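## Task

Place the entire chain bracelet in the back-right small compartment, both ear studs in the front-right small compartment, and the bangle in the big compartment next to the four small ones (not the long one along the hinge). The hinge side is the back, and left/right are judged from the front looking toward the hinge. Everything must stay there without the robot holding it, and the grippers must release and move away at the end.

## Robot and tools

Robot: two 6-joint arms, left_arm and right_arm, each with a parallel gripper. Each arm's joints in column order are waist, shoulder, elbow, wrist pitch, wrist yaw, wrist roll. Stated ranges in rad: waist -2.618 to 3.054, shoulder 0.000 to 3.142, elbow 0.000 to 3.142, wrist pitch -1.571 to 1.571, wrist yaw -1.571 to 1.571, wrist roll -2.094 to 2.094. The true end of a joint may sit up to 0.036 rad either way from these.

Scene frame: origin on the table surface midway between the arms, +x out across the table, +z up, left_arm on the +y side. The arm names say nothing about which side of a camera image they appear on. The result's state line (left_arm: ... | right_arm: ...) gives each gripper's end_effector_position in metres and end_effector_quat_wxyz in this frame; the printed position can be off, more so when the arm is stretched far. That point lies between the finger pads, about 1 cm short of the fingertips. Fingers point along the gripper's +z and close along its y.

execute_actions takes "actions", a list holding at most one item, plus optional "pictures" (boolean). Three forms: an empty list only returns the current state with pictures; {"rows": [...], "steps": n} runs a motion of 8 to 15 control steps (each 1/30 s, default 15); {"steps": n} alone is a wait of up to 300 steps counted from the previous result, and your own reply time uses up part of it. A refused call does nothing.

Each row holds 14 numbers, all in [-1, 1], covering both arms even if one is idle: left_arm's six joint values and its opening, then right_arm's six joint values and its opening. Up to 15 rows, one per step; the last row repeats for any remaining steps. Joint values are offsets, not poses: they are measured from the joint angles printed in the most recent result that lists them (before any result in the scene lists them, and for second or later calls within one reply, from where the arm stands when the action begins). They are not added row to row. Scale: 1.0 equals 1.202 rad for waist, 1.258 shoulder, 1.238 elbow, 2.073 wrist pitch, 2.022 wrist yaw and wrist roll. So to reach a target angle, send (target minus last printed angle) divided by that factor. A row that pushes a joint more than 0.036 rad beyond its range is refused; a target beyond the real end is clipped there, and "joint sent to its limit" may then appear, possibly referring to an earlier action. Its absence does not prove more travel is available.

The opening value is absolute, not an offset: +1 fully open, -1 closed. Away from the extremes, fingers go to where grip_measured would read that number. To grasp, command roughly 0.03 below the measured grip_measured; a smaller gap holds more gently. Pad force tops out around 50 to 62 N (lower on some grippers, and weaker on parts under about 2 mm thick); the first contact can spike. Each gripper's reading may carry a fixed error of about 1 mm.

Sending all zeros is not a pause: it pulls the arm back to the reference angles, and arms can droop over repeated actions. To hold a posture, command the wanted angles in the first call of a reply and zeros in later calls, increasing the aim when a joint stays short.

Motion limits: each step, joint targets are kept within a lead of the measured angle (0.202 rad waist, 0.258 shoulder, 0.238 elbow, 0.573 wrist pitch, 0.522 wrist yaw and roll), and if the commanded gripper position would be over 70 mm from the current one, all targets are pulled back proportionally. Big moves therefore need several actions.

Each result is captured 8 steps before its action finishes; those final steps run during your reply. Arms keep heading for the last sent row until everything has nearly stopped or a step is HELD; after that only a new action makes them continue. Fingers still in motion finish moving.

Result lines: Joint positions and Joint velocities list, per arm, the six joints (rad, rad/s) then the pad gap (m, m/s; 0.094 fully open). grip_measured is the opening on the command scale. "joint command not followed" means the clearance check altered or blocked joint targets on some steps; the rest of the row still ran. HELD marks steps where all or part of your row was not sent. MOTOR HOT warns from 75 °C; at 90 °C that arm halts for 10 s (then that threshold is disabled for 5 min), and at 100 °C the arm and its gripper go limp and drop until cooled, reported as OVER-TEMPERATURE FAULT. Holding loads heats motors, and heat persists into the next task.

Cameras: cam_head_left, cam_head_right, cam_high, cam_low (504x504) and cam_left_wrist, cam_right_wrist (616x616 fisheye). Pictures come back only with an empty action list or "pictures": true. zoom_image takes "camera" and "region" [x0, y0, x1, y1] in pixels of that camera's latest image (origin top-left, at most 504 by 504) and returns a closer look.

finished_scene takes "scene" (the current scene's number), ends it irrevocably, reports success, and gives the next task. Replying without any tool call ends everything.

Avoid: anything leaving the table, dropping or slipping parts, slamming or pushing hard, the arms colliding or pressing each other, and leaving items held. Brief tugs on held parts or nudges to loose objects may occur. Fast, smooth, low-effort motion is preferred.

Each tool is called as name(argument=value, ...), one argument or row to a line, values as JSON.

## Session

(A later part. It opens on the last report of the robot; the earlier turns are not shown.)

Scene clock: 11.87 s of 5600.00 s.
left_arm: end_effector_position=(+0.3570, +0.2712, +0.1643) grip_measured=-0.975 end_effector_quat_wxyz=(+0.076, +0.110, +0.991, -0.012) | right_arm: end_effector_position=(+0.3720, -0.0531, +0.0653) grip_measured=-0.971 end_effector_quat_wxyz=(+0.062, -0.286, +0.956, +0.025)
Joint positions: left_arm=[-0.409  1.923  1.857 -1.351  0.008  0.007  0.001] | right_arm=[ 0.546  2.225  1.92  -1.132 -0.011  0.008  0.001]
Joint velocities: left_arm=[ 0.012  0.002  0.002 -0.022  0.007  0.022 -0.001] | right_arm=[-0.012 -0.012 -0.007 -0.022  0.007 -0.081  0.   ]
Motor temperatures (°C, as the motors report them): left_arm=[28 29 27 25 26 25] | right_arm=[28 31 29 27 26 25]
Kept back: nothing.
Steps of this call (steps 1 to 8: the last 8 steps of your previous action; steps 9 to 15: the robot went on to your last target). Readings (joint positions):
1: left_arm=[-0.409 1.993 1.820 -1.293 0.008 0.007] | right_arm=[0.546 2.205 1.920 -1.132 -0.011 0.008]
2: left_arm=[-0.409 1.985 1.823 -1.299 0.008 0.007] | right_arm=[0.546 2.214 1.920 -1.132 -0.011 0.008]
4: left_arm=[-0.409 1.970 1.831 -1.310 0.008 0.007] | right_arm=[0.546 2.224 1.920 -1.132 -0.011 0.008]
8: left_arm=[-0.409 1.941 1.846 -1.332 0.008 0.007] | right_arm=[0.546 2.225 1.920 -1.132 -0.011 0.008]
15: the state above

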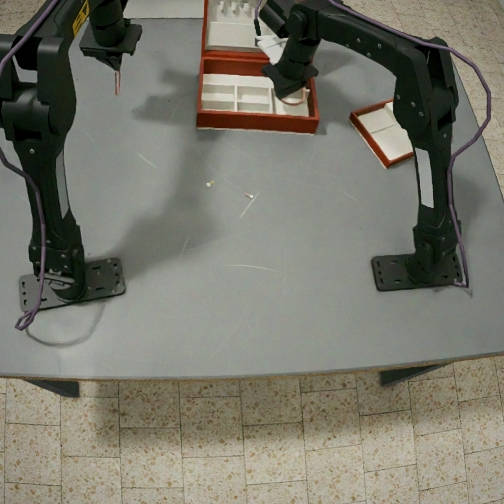

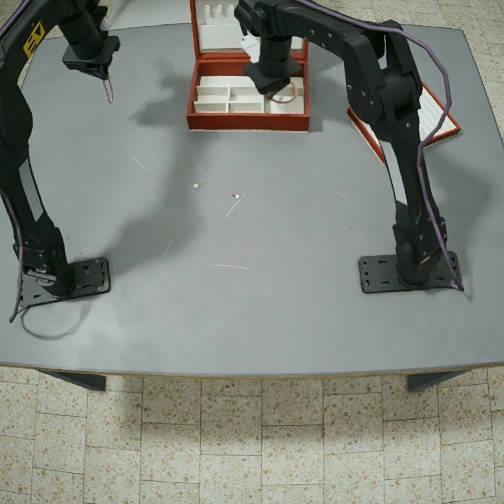

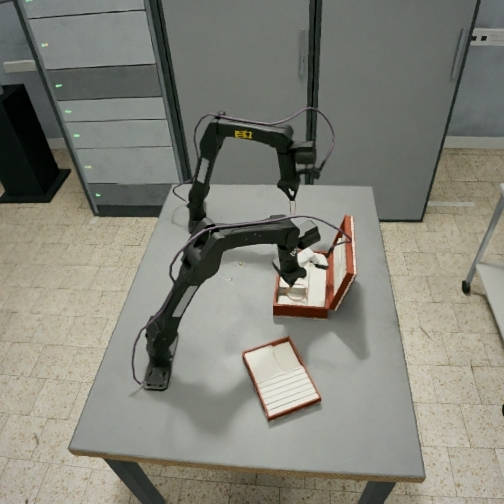

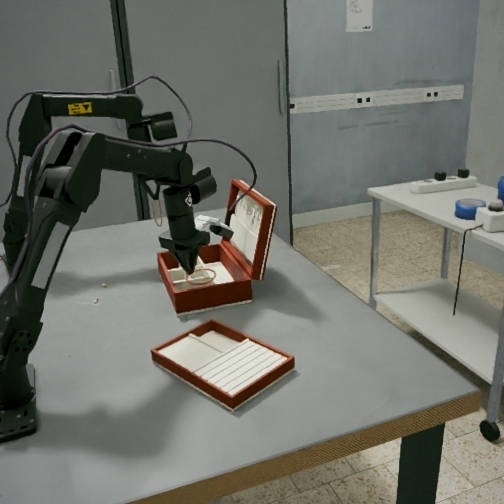

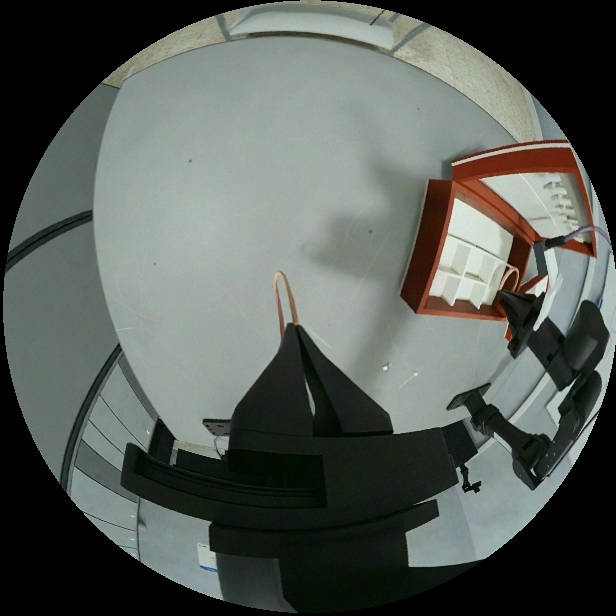

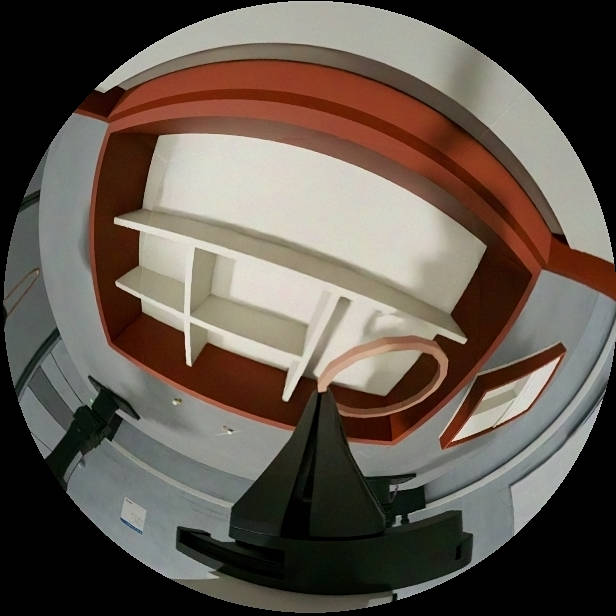

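execute_actions(
  actions=[
    {"rows":[[0,-0.01,0.01,0,0,0,-1,0.012,0,0.01,-0.01,0,0,-1],[0,-0.01,0.01,0,0,0,-1,0.015,0,0.01,-0.015,0,0,-1],[0,-0.01,0.01,0,0,0,-1,0.015,0.01,0.01,-0.015,0,0,-1],[0,-0.01,0.01,0,0,0,-1,0.015,0.02,0.01,-0.015,0,0,-1],[0,-0.01,0.01,0,0,0,-1,0.015,0.03,0.01,-0.015,0,0,-1],[0,-0.01,0.01,0,0,0,-1,0.015,0.036,0.01,-0.015,0,0,-1]],"steps":15},
  ],
)

execute_actions(
  actions=[
    {"steps":13},
  ],
  pictures=true,
)

Scene clock: 12.63 s of 5600.00 s.
left_arm: end_effector_position=(+0.3557, +0.2715, +0.1641) grip_measured=-0.975 end_effector_quat_wxyz=(+0.073, +0.110, +0.991, -0.012) | right_arm: end_effector_position=(+0.3649, -0.0522, +0.0567) grip_measured=-0.971 end_effector_quat_wxyz=(+0.045, -0.291, +0.955, +0.020)
Joint positions: left_arm=[-0.409  1.923  1.857 -1.356  0.008  0.007  0.001] | right_arm=[ 0.557  2.244  1.92  -1.149 -0.011  0.008  0.001]
Joint velocities: left_arm=[-0.002 -0.017 -0.007  0.007 -0.007  0.051  0.   ] | right_arm=[ 0.017  0.252  0.017  0.007 -0.007  0.037  0.001]
Motor temperatures (°C, as the motors report them): left_arm=[28 29 27 25 26 25] | right_arm=[28 31 29 27 26 25]
Steps of this call (steps 1 to 15: the robot went on to your last target; step 16: nothing new was sent; steps 17 to 23: the first 7 steps of this action). Readings (joint positions):
17: left_arm=[-0.409 1.923 1.857 -1.356 0.008 0.007] | right_arm=[0.547 2.225 1.920 -1.133 -0.011 0.008]
18: left_arm=[-0.409 1.923 1.857 -1.356 0.008 0.007] | right_arm=[0.548 2.225 1.920 -1.136 -0.011 0.008]
20: left_arm=[-0.409 1.923 1.857 -1.356 0.008 0.007] | right_arm=[0.551 2.227 1.920 -1.144 -0.011 0.008]
23: the state above

Scene clock: 13.07 s of 5600.00 s.
left_arm: end_effector_position=(+0.3557, +0.2715, +0.1641) grip_measured=-0.975 end_effector_quat_wxyz=(+0.073, +0.110, +0.991, -0.012) | right_arm: end_effector_position=(+0.3608, -0.0541, +0.0425) grip_measured=-0.971 end_effector_quat_wxyz=(+0.026, -0.292, +0.956, +0.014)
Joint positions: left_arm=[-0.409  1.923  1.857 -1.356  0.008  0.007  0.001] | right_arm=[ 0.558  2.276  1.92  -1.158 -0.011  0.008  0.001]
Joint velocities: left_arm=[ 0.002 -0.007  0.002 -0.051  0.037 -0.037 -0.001] | right_arm=[ 0.007 -0.002 -0.002  0.022  0.037 -0.007 -0.   ]
Motor temperatures (°C, as the motors report them): left_arm=[28 29 27 25 26 25] | right_arm=[28 31 29 27 26 25]
Kept back: nothing.
Steps of this call (steps 1 to 8: the last 8 steps of your previous action; steps 9 to 13: the robot went on to your last target). Readings (joint positions):
1: left_arm=[-0.409 1.923 1.857 -1.356 0.008 0.007] | right_arm=[0.558 2.252 1.920 -1.150 -0.011 0.008]
2: left_arm=[-0.409 1.923 1.857 -1.356 0.008 0.007] | right_arm=[0.558 2.260 1.920 -1.152 -0.011 0.008]
4: left_arm=[-0.409 1.923 1.857 -1.356 0.008 0.007] | right_arm=[0.558 2.272 1.920 -1.155 -0.011 0.008]
8: left_arm=[-0.409 1.923 1.857 -1.356 0.008 0.007] | right_arm=[0.558 2.276 1.920 -1.157 -0.011 0.008]
13: the state above

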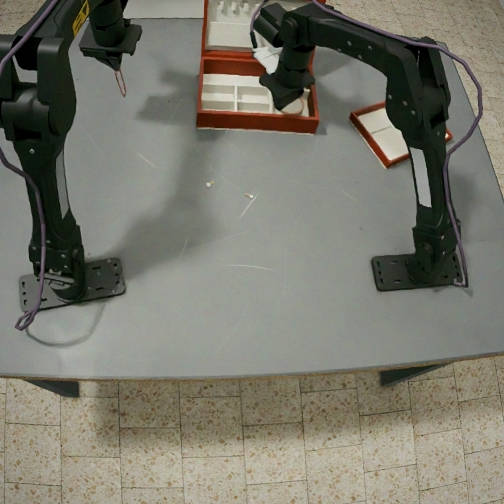

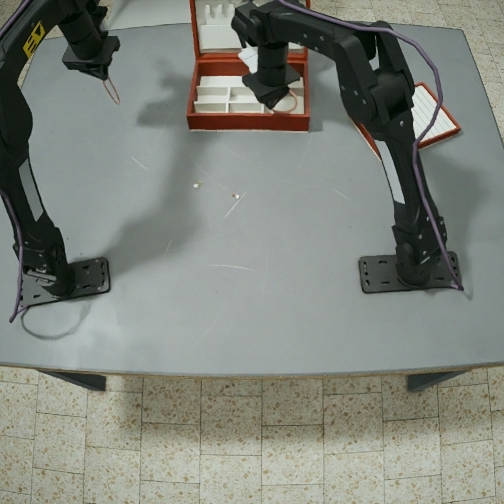

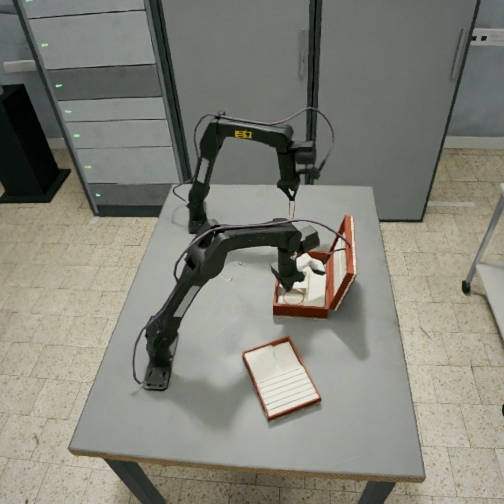

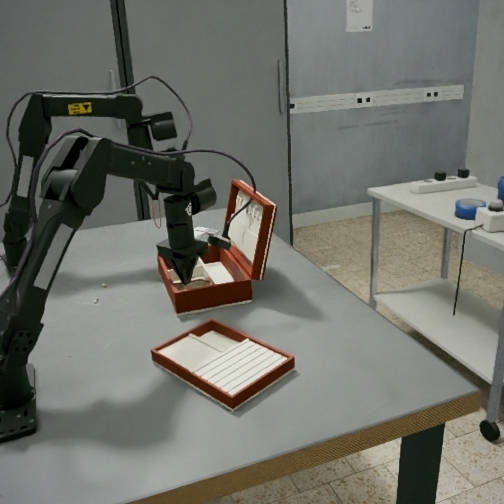

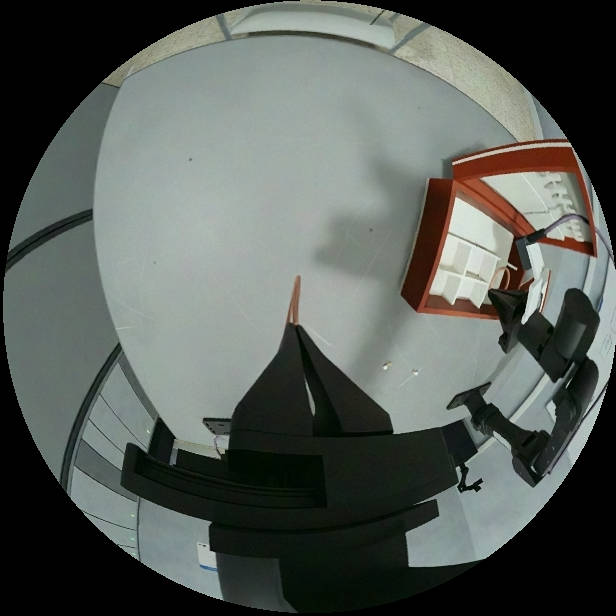

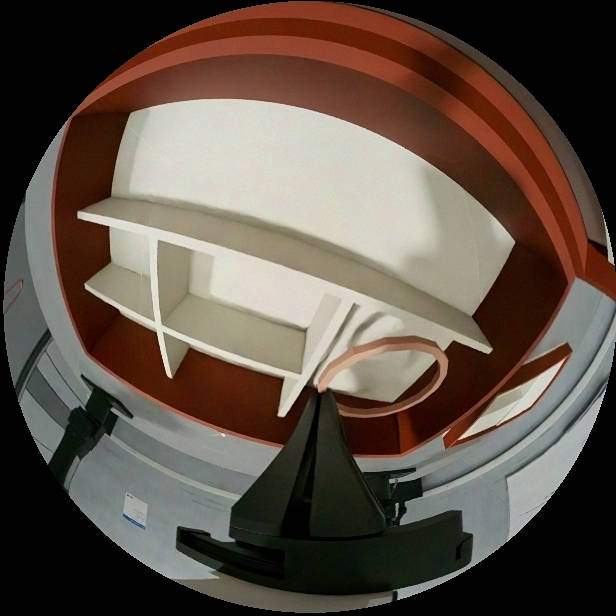

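execute_actions(
  actions=[
    {"rows":[[0,-0.01,0.01,0,0,0,-1,0,0.01,0.01,0.005,0,0,-1],[0,-0.01,0.01,0,0,0,-1,0,0.018,0.01,0.01,0,0,-1],[0,-0.01,0.01,0,0,0,-1,0,0.026,0.01,0.012,0,0,-1]],"steps":13},
  ],
)

execute_actions(
  actions=[
    {"rows":[[0,0,0,0,0,0,-1,0,0,0,0,0,0,-0.86]],"steps":9},
  ],
)

execute_actions(
  actions=[
    {"rows":[[0,0,0,0,0,0,-1,0,-0.03,0.01,0,0,0,-0.86],[0,0,0,0,0,0,-1,0,-0.05,0.01,0,0,0,-0.86],[0,0,0,0,0,0,-1,0,-0.07,0.01,0,0,0,-0.86],[0,0,0,0,0,0,-1,0,-0.09,0.01,0,0,0,-0.86],[0,0,0,0,0,0,-1,0,-0.12,0.01,0,0,0,-0.86],[0,0,0,0,0,0,-1,0,-0.15,0.01,0,0,0,-0.86],[0,0,0,0,0,0,-1,0,-0.18,0.01,0,0,0,-0.86],[0,0,0,0,0,0,-1,0.03,-0.22,-0.02,0.01,0,0,-0.86],[0,0,0,0,0,0,-1,0.08,-0.26,-0.05,0.02,0,0,-0.86],[0,0,0,0,0,0,-1,0.14,-0.3,-0.08,0.03,0,0,-0.8],[0,0,0,0,0,0,-1,0.2,-0.32,-0.12,0.04,0,0,-0.7],[0,0,0,0,0,0,-1,0.27,-0.33,-0.16,0.05,0,0,-0.6],[0,0,0,0,0,0,-1,0.34,-0.33,-0.2,0.05,0,0,-0.6],[0,0,0,0,0,0,-1,0.4,-0.33,-0.24,0.05,0,0,-0.6],[0,0,0,0,0,0,-1,0.463,-0.33,-0.28,0.05,0,0,-0.6]],"steps":15},
  ],
)

execute_actions(
  actions=[
    {"steps":22},
  ],
)

Scene clock: 14.83 s of 5600.00 s.
left_arm: end_effector_position=(+0.3557, +0.2715, +0.1641) grip_measured=-0.975 end_effector_quat_wxyz=(+0.073, +0.110, +0.991, -0.012) | right_arm: end_effector_position=(+0.3614, -0.0537, +0.0366) grip_measured=-0.971 end_effector_quat_wxyz=(+0.022, -0.292, +0.956, +0.013)
Joint positions: left_arm=[-0.409  1.923  1.857 -1.356  0.008  0.007  0.001] | right_arm=[ 0.558  2.29   1.92  -1.151 -0.011  0.008  0.001]
Joint velocities: left_arm=[ 0.007 -0.012  0.017 -0.037  0.007 -0.007 -0.   ] | right_arm=[-0.007  0.183 -0.007  0.095 -0.022  0.007 -0.   ]
Motor temperatures (°C, as the motors report them): left_arm=[28 29 27 25 26 25] | right_arm=[28 32 30 27 26 25]
Steps of this call (steps 1 to 30: the robot went on to your last target; steps 31 to 48: nothing new was sent; steps 49 to 53: the first 5 steps of this action). Readings (joint positions):
49: left_arm=[-0.409 1.923 1.857 -1.356 0.008 0.007] | right_arm=[0.558 2.276 1.920 -1.158 -0.011 0.008]
50: left_arm=[-0.409 1.923 1.857 -1.356 0.008 0.007] | right_arm=[0.558 2.277 1.920 -1.157 -0.011 0.008]
52: left_arm=[-0.409 1.923 1.857 -1.356 0.008 0.007] | right_arm=[0.558 2.284 1.920 -1.153 -0.011 0.008]
53: the state above

Scene clock: 15.13 s of 5600.00 s.
left_arm: end_effector_position=(+0.3557, +0.2715, +0.1641) grip_measured=-0.975 end_effector_quat_wxyz=(+0.073, +0.110, +0.991, -0.012) | right_arm: end_effector_position=(+0.3605, -0.0543, +0.0279) grip_measured=-0.896 end_effector_quat_wxyz=(+0.014, -0.292, +0.956, +0.010)
Joint positions: left_arm=[-0.409  1.923  1.857 -1.356  0.008  0.007  0.001] | right_arm=[ 0.558  2.31   1.92  -1.148 -0.011  0.008  0.005]
Joint velocities: left_arm=[-0.022 -0.002  0.007  0.022 -0.007 -0.007 -0.   ] | right_arm=[-0.002 -0.017  0.002  0.007 -0.007 -0.051  0.067]
Motor temperatures (°C, as the motors report them): left_arm=[28 30 27 25 26 25] | right_arm=[28 32 30 27 26 25]
Steps of this call (steps 1 to 8: the last 8 steps of your previous action; step 9: the first step of this action, its rows measured from where the robot was after step 8). Readings (joint positions):
8: left_arm=[-0.409 1.923 1.857 -1.356 0.008 0.007] | right_arm=[0.558 2.310 1.920 -1.148 -0.011 0.008]
9: the state above

Scene clock: 15.63 s of 5600.00 s.
left_arm: end_effector_position=(+0.3557, +0.2715, +0.1641) grip_measured=-0.975 end_effector_quat_wxyz=(+0.073, +0.110, +0.991, -0.012) | right_arm: end_effector_position=(+0.3657, -0.0511, +0.0736) grip_measured=-0.863 end_effector_quat_wxyz=(+0.062, -0.292, +0.954, +0.024)
Joint positions: left_arm=[-0.409  1.923  1.857 -1.356  0.008  0.007  0.001] | right_arm=[ 0.558  2.205  1.92  -1.152 -0.009  0.008  0.006]
Joint velocities: left_arm=[ 0.012  0.007  0.002 -0.051 -0.095 -0.022  0.   ] | right_arm=[-0.002 -0.999 -0.017  0.095 -0.081 -0.051 -0.   ]
Motor temperatures (°C, as the motors report them): left_arm=[28 30 27 25 26 25] | right_arm=[28 32 30 27 26 25]
Steps of this call (steps 1 to 8: the last 8 steps of your previous action; steps 9 to 15: the first 7 steps of this action, its rows measured from where the robot was after step 8). Readings (joint positions):
8: left_arm=[-0.409 1.923 1.857 -1.356 0.008 0.007] | right_arm=[0.558 2.310 1.920 -1.150 -0.009 0.008]
9: left_arm=[-0.409 1.923 1.857 -1.356 0.008 0.007] | right_arm=[0.558 2.309 1.920 -1.150 -0.009 0.008]
10: left_arm=[-0.409 1.923 1.857 -1.356 0.008 0.007] | right_arm=[0.558 2.304 1.920 -1.150 -0.009 0.008]
12: left_arm=[-0.409 1.923 1.857 -1.356 0.008 0.007] | right_arm=[0.558 2.284 1.920 -1.151 -0.009 0.008]
15: the state above

Scene clock: 16.37 s of 5600.00 s.
left_arm: end_effector_position=(+0.3557, +0.2715, +0.1641) grip_measured=-0.975 end_effector_quat_wxyz=(+0.073, +0.110, +0.991, -0.012) | right_arm: end_effector_position=(+0.1424, +0.0576, +0.0976) grip_measured=-0.603 end_effector_quat_wxyz=(+0.068, -0.544, +0.834, +0.057)
Joint positions: left_arm=[-0.409  1.923  1.857 -1.356  0.008  0.007  0.001] | right_arm=[ 1.12   1.912  1.571 -1.053 -0.02   0.008  0.019]
Joint velocities: left_arm=[ 0.002  0.007 -0.002 -0.022 -0.081 -0.022 -0.   ] | right_arm=[-0.105  0.012 -0.017  0.037  0.066 -0.051  0.001]
Motor temperatures (°C, as the motors report them): left_arm=[28 30 27 25 26 25] | right_arm=[28 32 30 27 26 25]
Kept back: nothing.
Steps of this call (steps 1 to 8: the last 8 steps of your previous action; steps 9 to 22: the robot went on to your last target). Readings (joint positions):
1: left_arm=[-0.409 1.923 1.857 -1.356 0.008 0.007] | right_arm=[0.561 2.164 1.914 -1.147 -0.009 0.008]
2: left_arm=[-0.409 1.923 1.857 -1.356 0.008 0.007] | right_arm=[0.569 2.115 1.901 -1.138 -0.006 0.008]
4: left_arm=[-0.409 1.923 1.857 -1.356 0.008 0.007] | right_arm=[0.616 2.015 1.868 -1.118 0.003 0.008]
8: left_arm=[-0.409 1.923 1.857 -1.356 0.008 0.007] | right_arm=[0.814 1.876 1.752 -1.061 0.004 0.008]
22: the state above

execute_actions(
  actions=[
    {"rows":[[0,0,0,0,0,0,-1,0,0.02,-0.02,0,0.01,0,-0.6],[0,0,0,0,0,0,-1,0,0.04,-0.04,0.005,0.01,0,-0.6],[0,0,0,0,0,0,-1,0,0.06,-0.06,0.01,0.01,0,-0.6],[0,0,0,0,0,0,-1,0,0.08,-0.062,0.014,0.01,0,-0.6],[0,0,0,0,0,0,-1,0,0.095,-0.062,0.014,0.01,0,-0.6]],"steps":15},
  ],
)

execute_actions(
  actions=[
    {"steps":15},
  ],
  pictures=true,
)

Scene clock: 16.97 s of 5600.00 s.
left_arm: end_effector_position=(+0.3557, +0.2715, +0.1641) grip_measured=-0.975 end_effector_quat_wxyz=(+0.073, +0.110, +0.991, -0.012) | right_arm: end_effector_position=(+0.1387, +0.0424, +0.0483) grip_measured=-0.603 end_effector_quat_wxyz=(+0.016, -0.544, +0.839, +0.019)
Joint positions: left_arm=[-0.409  1.923  1.857 -1.356  0.008  0.007  0.001] | right_arm=[ 1.116  2.005  1.518 -1.036 -0.013  0.008  0.019]
Joint velocities: left_arm=[ 0.002 -0.022  0.022 -0.037 -0.037  0.037  0.001] | right_arm=[-0.007  0.662 -0.305  0.066  0.007 -0.037 -0.   ]
Motor temperatures (°C, as the motors report them): left_arm=[28 30 27 26 26 25] | right_arm=[28 32 30 27 26 25]
Steps of this call (steps 1 to 11: the robot went on to your last target; steps 12 to 18: the first 7 steps of this action). Readings (joint positions):
12: left_arm=[-0.409 1.923 1.857 -1.356 0.008 0.007] | right_arm=[1.116 1.913 1.571 -1.053 -0.017 0.008]
13: left_arm=[-0.409 1.923 1.857 -1.356 0.008 0.007] | right_arm=[1.116 1.917 1.566 -1.050 -0.016 0.008]
15: left_arm=[-0.409 1.923 1.857 -1.356 0.008 0.007] | right_arm=[1.116 1.937 1.546 -1.041 -0.014 0.008]
18: the state above

Scene clock: 17.47 s of 5600.00 s.
left_arm: end_effector_position=(+0.3557, +0.2715, +0.1641) grip_measured=-0.975 end_effector_quat_wxyz=(+0.073, +0.110, +0.991, -0.012) | right_arm: end_effector_position=(+0.1342, +0.0315, +0.0255) grip_measured=-0.603 end_effector_quat_wxyz=(-0.012, -0.544, +0.839, -0.001)
Joint positions: left_arm=[-0.409  1.923  1.857 -1.356  0.008  0.007  0.001] | right_arm=[ 1.116  2.05   1.491 -1.034 -0.012  0.008  0.019]
Joint velocities: left_arm=[ 0.002 -0.007 -0.012  0.007 -0.007  0.081 -0.   ] | right_arm=[ 0.012 -0.012 -0.007 -0.022 -0.022 -0.051  0.001]
Motor temperatures (°C, as the motors report them): left_arm=[28 30 27 26 26 25] | right_arm=[28 32 30 27 26 25]
Kept back: nothing.
Steps of this call (steps 1 to 8: the last 8 steps of your previous action; steps 9 to 15: the robot went on to your last target). Readings (joint positions):
1: left_arm=[-0.409 1.923 1.857 -1.356 0.008 0.007] | right_arm=[1.116 2.025 1.509 -1.035 -0.013 0.008]
2: left_arm=[-0.409 1.923 1.857 -1.356 0.008 0.007] | right_arm=[1.116 2.040 1.501 -1.035 -0.013 0.008]
4: left_arm=[-0.409 1.923 1.857 -1.356 0.008 0.007] | right_arm=[1.116 2.053 1.492 -1.035 -0.012 0.008]
8: left_arm=[-0.409 1.923 1.857 -1.356 0.008 0.007] | right_arm=[1.116 2.050 1.491 -1.034 -0.012 0.008]
15: the state above

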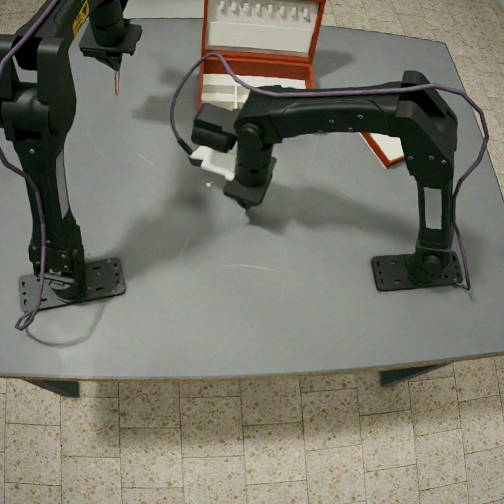

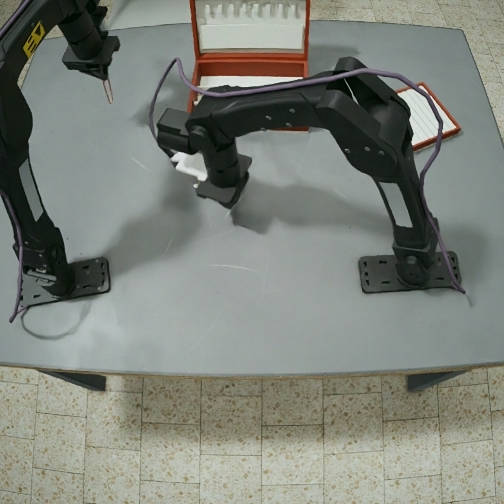

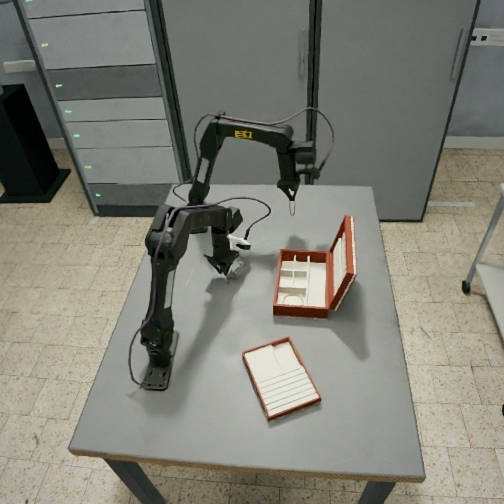

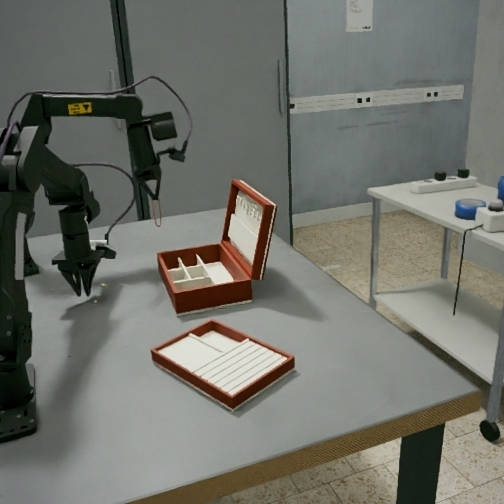

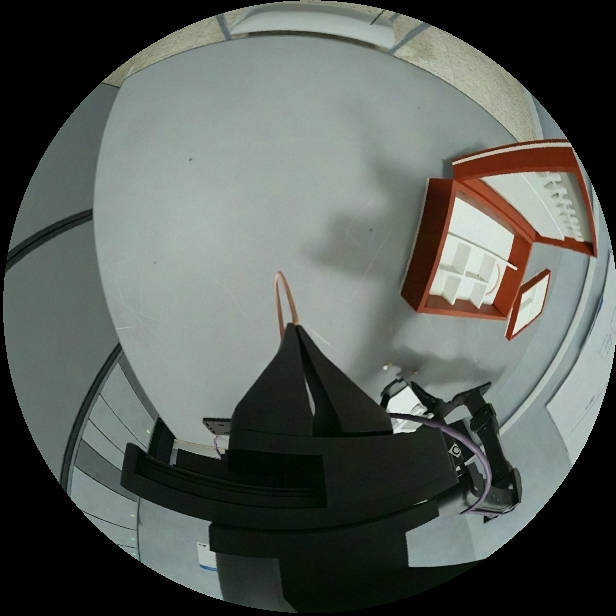

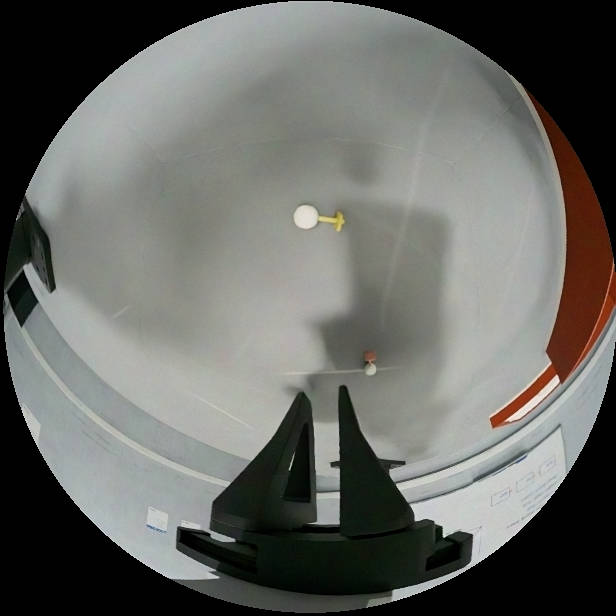

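execute_actions(
  actions=[
    {"rows":[[0,0,0,0,0,0,-1,-0.068,0,0.008,0,0,0,-0.6]],"steps":15},
  ],
  pictures=true,
)

Scene clock: 19.73 s of 5600.00 s.
left_arm: end_effector_position=(+0.3557, +0.2715, +0.1641) grip_measured=-0.975 end_effector_quat_wxyz=(+0.073, +0.110, +0.991, -0.012) | right_arm: end_effector_position=(+0.1638, +0.0173, +0.0255) grip_measured=-0.603 end_effector_quat_wxyz=(-0.013, -0.506, +0.862, +0.001)
Joint positions: left_arm=[-0.409  1.923  1.857 -1.356  0.008  0.007  0.001] | right_arm=[ 1.028  2.05   1.491 -1.034 -0.014  0.008  0.019]
Joint velocities: left_arm=[-0.032 -0.007 -0.032 -0.007 -0.051 -0.022 -0.   ] | right_arm=[-0.144  0.007 -0.012  0.037  0.095 -0.007 -0.003]
Motor temperatures (°C, as the motors report them): left_arm=[28 30 27 26 26 25] | right_arm=[28 33 30 27 26 25]
Steps of this call (steps 1 to 15: the robot went on to your last target; steps 16 to 61: nothing new was sent; steps 62 to 68: the first 7 steps of this action). Readings (joint positions):
62: left_arm=[-0.409 1.923 1.857 -1.356 0.008 0.007] | right_arm=[1.109 2.050 1.491 -1.034 -0.016 0.008]
63: left_arm=[-0.409 1.923 1.857 -1.356 0.008 0.007] | right_arm=[1.097 2.050 1.491 -1.034 -0.018 0.008]
65: left_arm=[-0.409 1.923 1.857 -1.356 0.008 0.007] | right_arm=[1.062 2.050 1.491 -1.034 -0.018 0.008]
68: the state above

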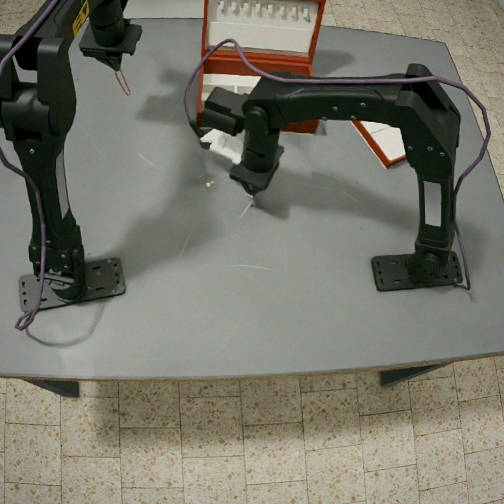

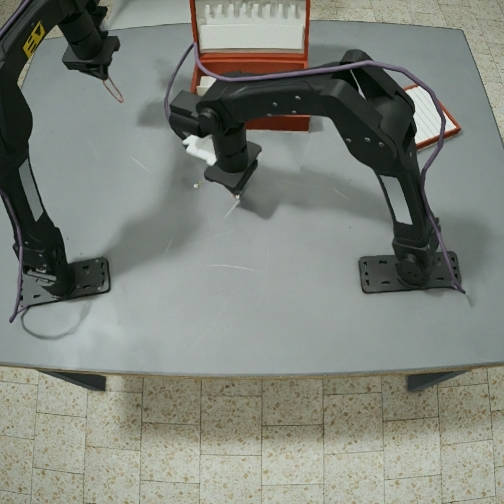

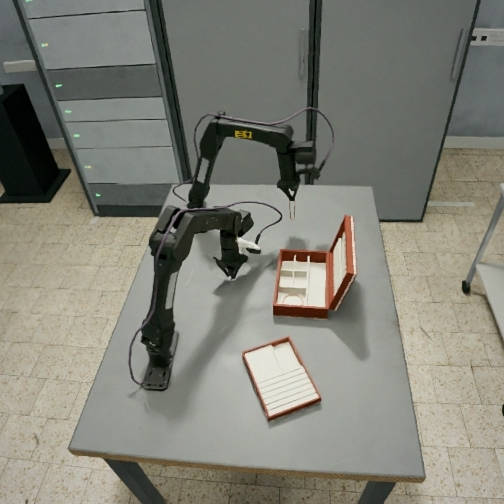

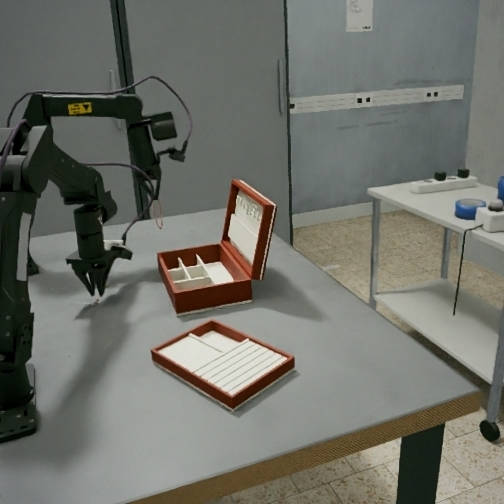

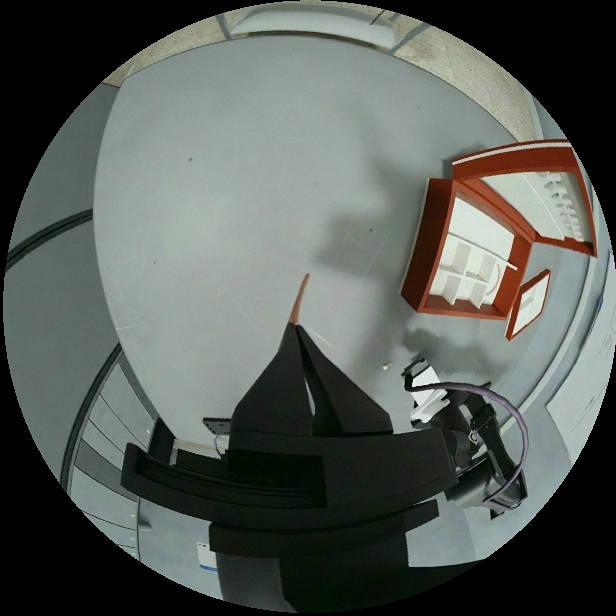

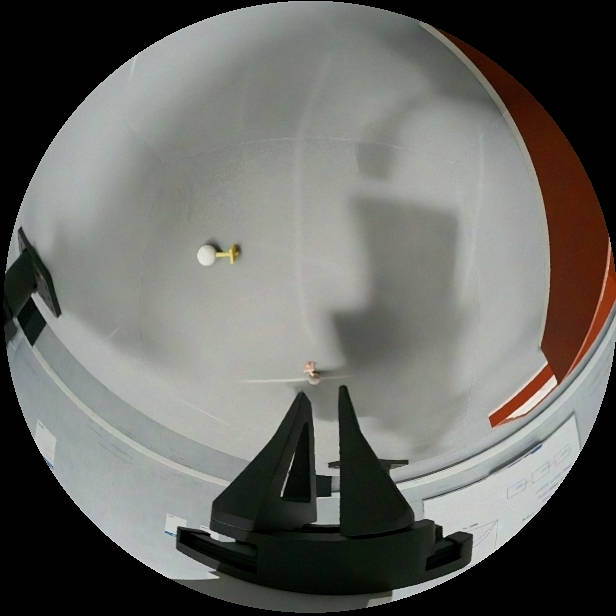

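execute_actions(
  actions=[],
)

zoom_image(
  camera="cam_right_wrist",
  region=[260,320,380,440],
)

Scene clock: 20.00 s of 5600.00 s.
left_arm: end_effector_position=(+0.3557, +0.2715, +0.1641) grip_measured=-0.975 end_effector_quat_wxyz=(+0.073, +0.110, +0.991, -0.012) | right_arm: end_effector_position=(+0.1639, +0.0172, +0.0255) grip_measured=-0.603 end_effector_quat_wxyz=(-0.013, -0.506, +0.862, +0.000)
Joint positions: left_arm=[-0.409  1.923  1.857 -1.356  0.008  0.007  0.001] | right_arm=[ 1.028  2.05   1.491 -1.034 -0.014  0.008  0.019]
Joint velocities: left_arm=[-0.002  0.012 -0.012 -0.051 -0.022 -0.022  0.   ] | right_arm=[ 0.002 -0.007 -0.012 -0.007 -0.022 -0.066  0.001]
Motor temperatures (°C, as the motors report them): left_arm=[28 30 27 26 26 25] | right_arm=[28 33 30 27 26 25]
Kept back: nothing.
Steps of this call (steps 1 to 8: the last 8 steps of your previous action). Readings (joint positions):
1: left_arm=[-0.409 1.923 1.857 -1.356 0.008 0.007] | right_arm=[1.025 2.050 1.491 -1.034 -0.014 0.008]
2: left_arm=[-0.409 1.923 1.857 -1.356 0.008 0.007] | right_arm=[1.025 2.050 1.491 -1.034 -0.014 0.008]
4: left_arm=[-0.409 1.923 1.857 -1.356 0.008 0.007] | right_arm=[1.027 2.050 1.491 -1.034 -0.014 0.008]
8: the state above

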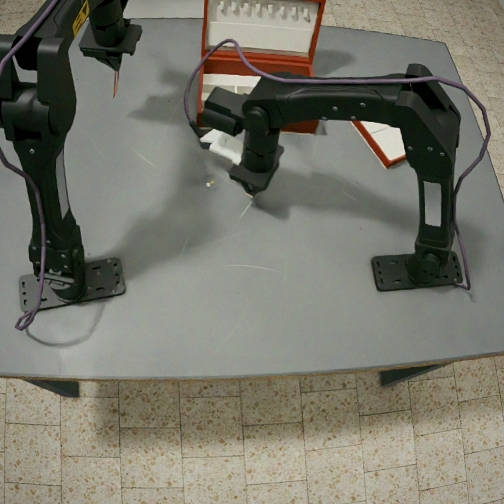

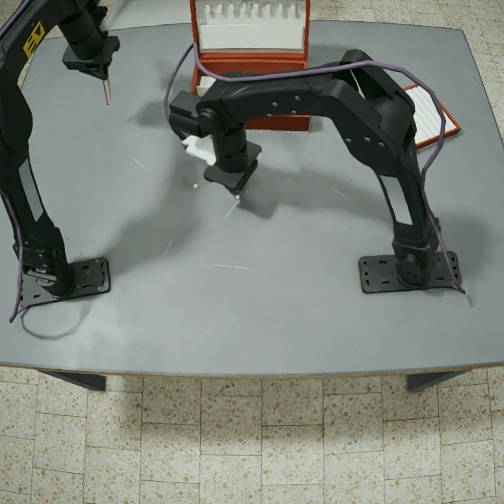

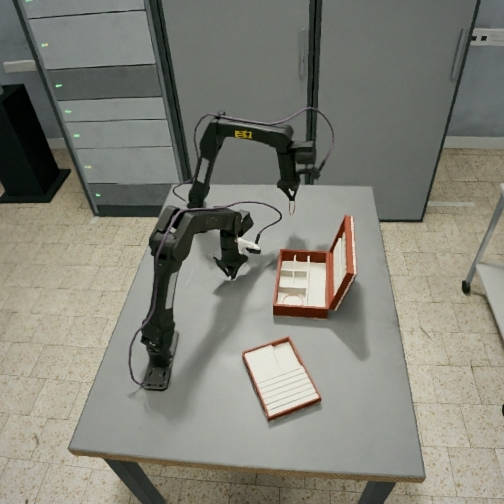

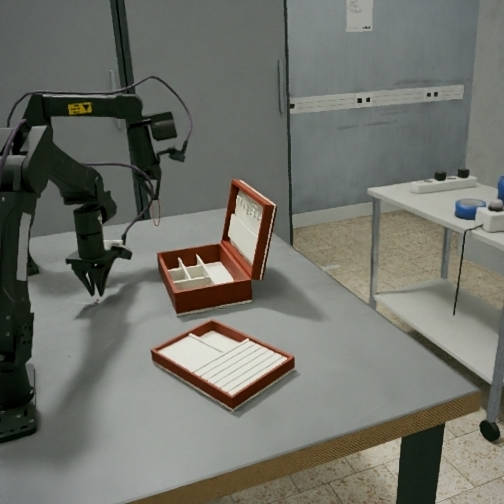

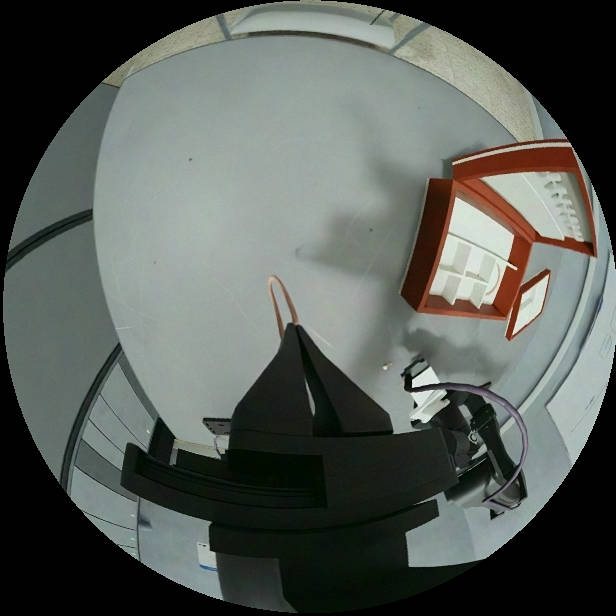

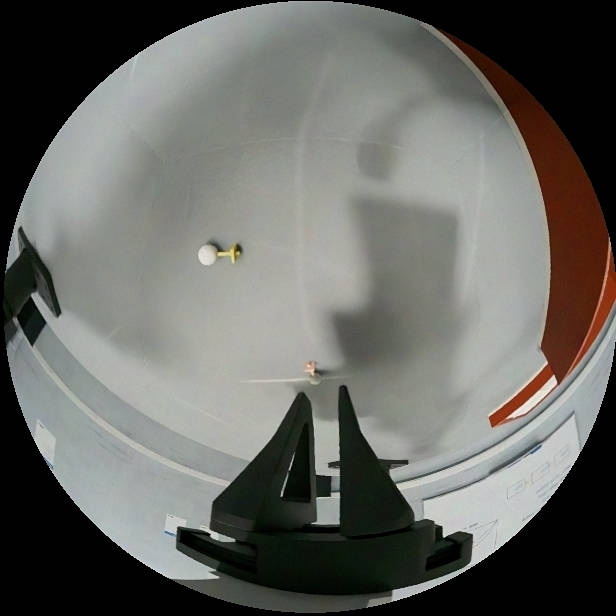

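Region (260, 320, 380, 440) of cam_right_wrist's 616x616 image, scaled by 4.200, with more detail than that image has.

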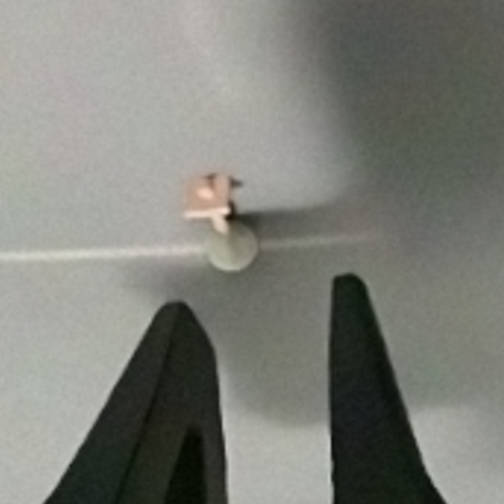

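execute_actions(
  actions=[
    {"rows":[[0,0,0,0,0,0,-1,0.017,0,0.008,0,0,0,-0.6],[0,0,0,0,0,0,-1,0.017,0,0.008,0,0,0,-0.6],[0,0,0,0,0,0,-1,0.017,0,0.008,0,0,0,-0.6],[0,0,0,0,0,0,-1,0.017,0.01,0.008,0,0,0,-0.6],[0,0,0,0,0,0,-1,0.017,0.02,0.008,0,0,0,-0.6]],"steps":15},
  ],
)

execute_actions(
  actions=[
    {"steps":5},
  ],
  pictures=true,
)

zoom_image(
  camera="cam_right_wrist",
  region=[260,320,380,440],
)

Scene clock: 20.90 s of 5600.00 s.
left_arm: end_effector_position=(+0.3557, +0.2715, +0.1641) grip_measured=-0.975 end_effector_quat_wxyz=(+0.073, +0.110, +0.991, -0.012) | right_arm: end_effector_position=(+0.1589, +0.0191, +0.0228) grip_measured=-0.603 end_effector_quat_wxyz=(-0.016, -0.513, +0.859, -0.002)
Joint positions: left_arm=[-0.409  1.923  1.857 -1.356  0.008  0.007  0.001] | right_arm=[ 1.042  2.058  1.491 -1.034 -0.014  0.008  0.019]
Joint velocities: left_arm=[ 0.002 -0.002 -0.002  0.007 -0.007 -0.022  0.001] | right_arm=[ 0.012  0.134  0.002 -0.007 -0.022 -0.051  0.001]
Motor temperatures (°C, as the motors report them): left_arm=[28 30 27 26 26 25] | right_arm=[28 33 30 27 26 25]
Steps of this call (steps 1 to 15: the robot went on to your last target; steps 16 to 20: nothing new was sent; steps 21 to 27: the first 7 steps of this action). Readings (joint positions):
21: left_arm=[-0.409 1.923 1.857 -1.356 0.008 0.007] | right_arm=[1.029 2.050 1.491 -1.034 -0.014 0.008]
22: left_arm=[-0.409 1.923 1.857 -1.356 0.008 0.007] | right_arm=[1.031 2.050 1.491 -1.034 -0.014 0.008]
24: left_arm=[-0.409 1.923 1.857 -1.356 0.008 0.007] | right_arm=[1.036 2.050 1.491 -1.034 -0.014 0.008]
27: the state above

Scene clock: 21.17 s of 5600.00 s.
left_arm: end_effector_position=(+0.3557, +0.2715, +0.1641) grip_measured=-0.975 end_effector_quat_wxyz=(+0.073, +0.110, +0.991, -0.012) | right_arm: end_effector_position=(+0.1582, +0.0180, +0.0183) grip_measured=-0.603 end_effector_quat_wxyz=(-0.021, -0.513, +0.858, -0.005)
Joint positions: left_arm=[-0.409  1.923  1.857 -1.356  0.008  0.007  0.001] | right_arm=[ 1.042  2.07   1.491 -1.034 -0.014  0.008  0.019]
Joint velocities: left_arm=[-0.002 -0.002 -0.007 -0.007 -0.051 -0.037 -0.001] | right_arm=[-0.002  0.007 -0.017  0.007 -0.037  0.037 -0.   ]
Motor temperatures (°C, as the motors report them): left_arm=[28 30 28 26 26 25] | right_arm=[28 33 30 27 26 25]
Kept back: nothing.
Steps of this call (steps 1 to 8: the last 8 steps of your previous action). Readings (joint positions):
1: left_arm=[-0.409 1.923 1.857 -1.356 0.008 0.007] | right_arm=[1.042 2.061 1.491 -1.034 -0.014 0.008]
2: left_arm=[-0.409 1.923 1.857 -1.356 0.008 0.007] | right_arm=[1.042 2.065 1.491 -1.034 -0.014 0.008]
4: left_arm=[-0.409 1.923 1.857 -1.356 0.008 0.007] | right_arm=[1.042 2.069 1.491 -1.034 -0.014 0.008]
8: the state above

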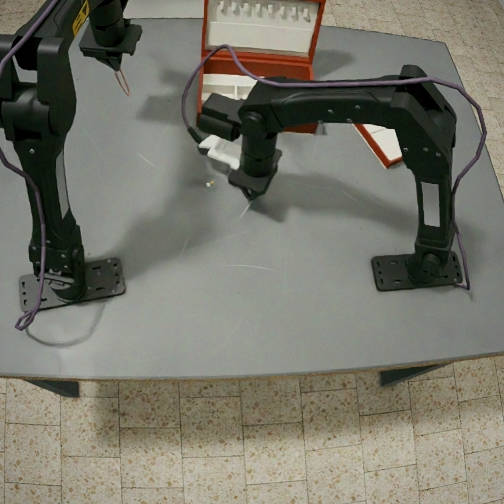

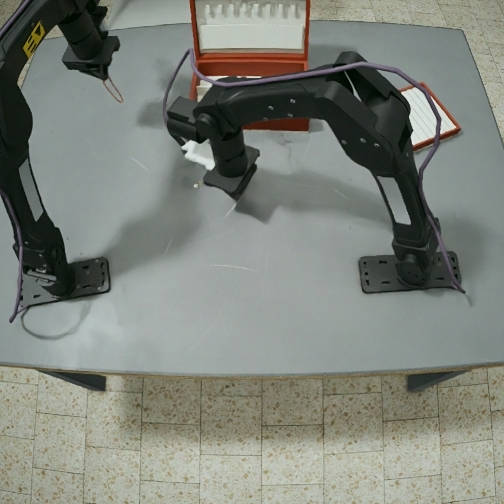

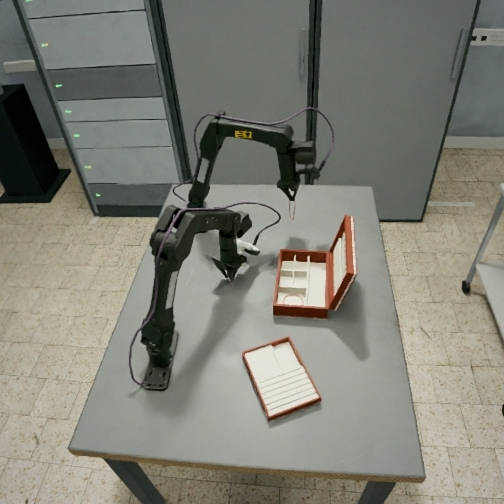

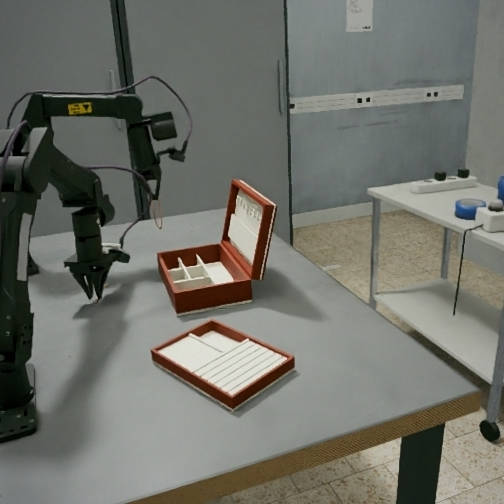

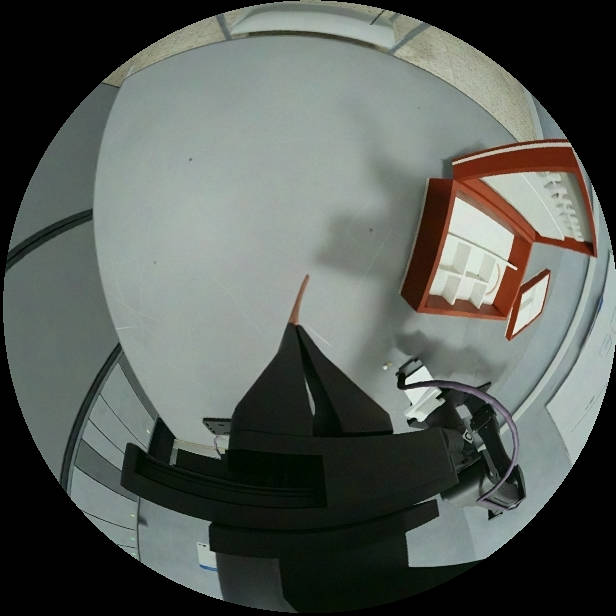

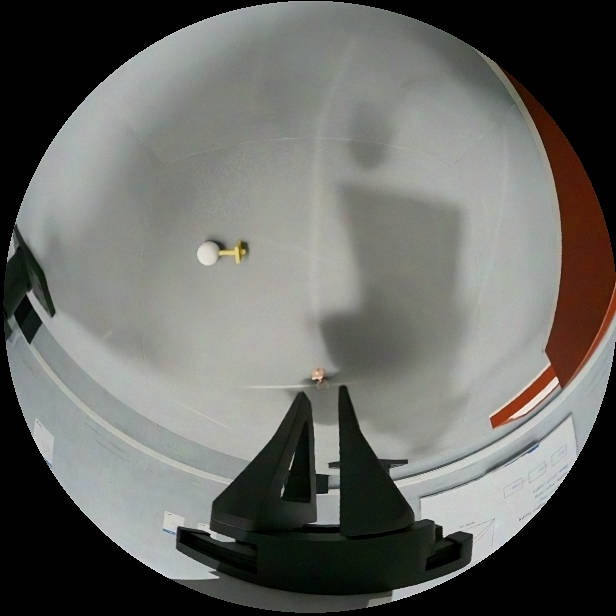

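Region (260, 320, 380, 440) of cam_right_wrist's 616x616 image, scaled by 4.200, with more detail than that image has.

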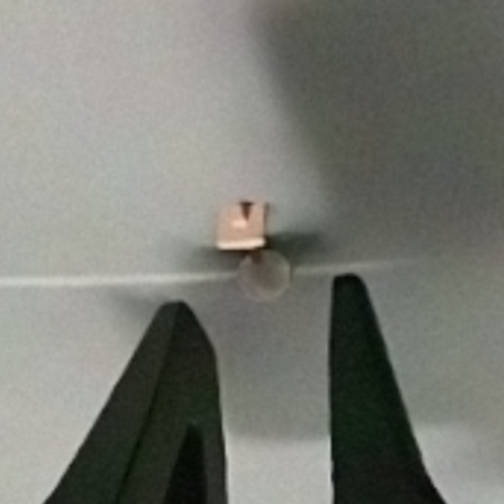

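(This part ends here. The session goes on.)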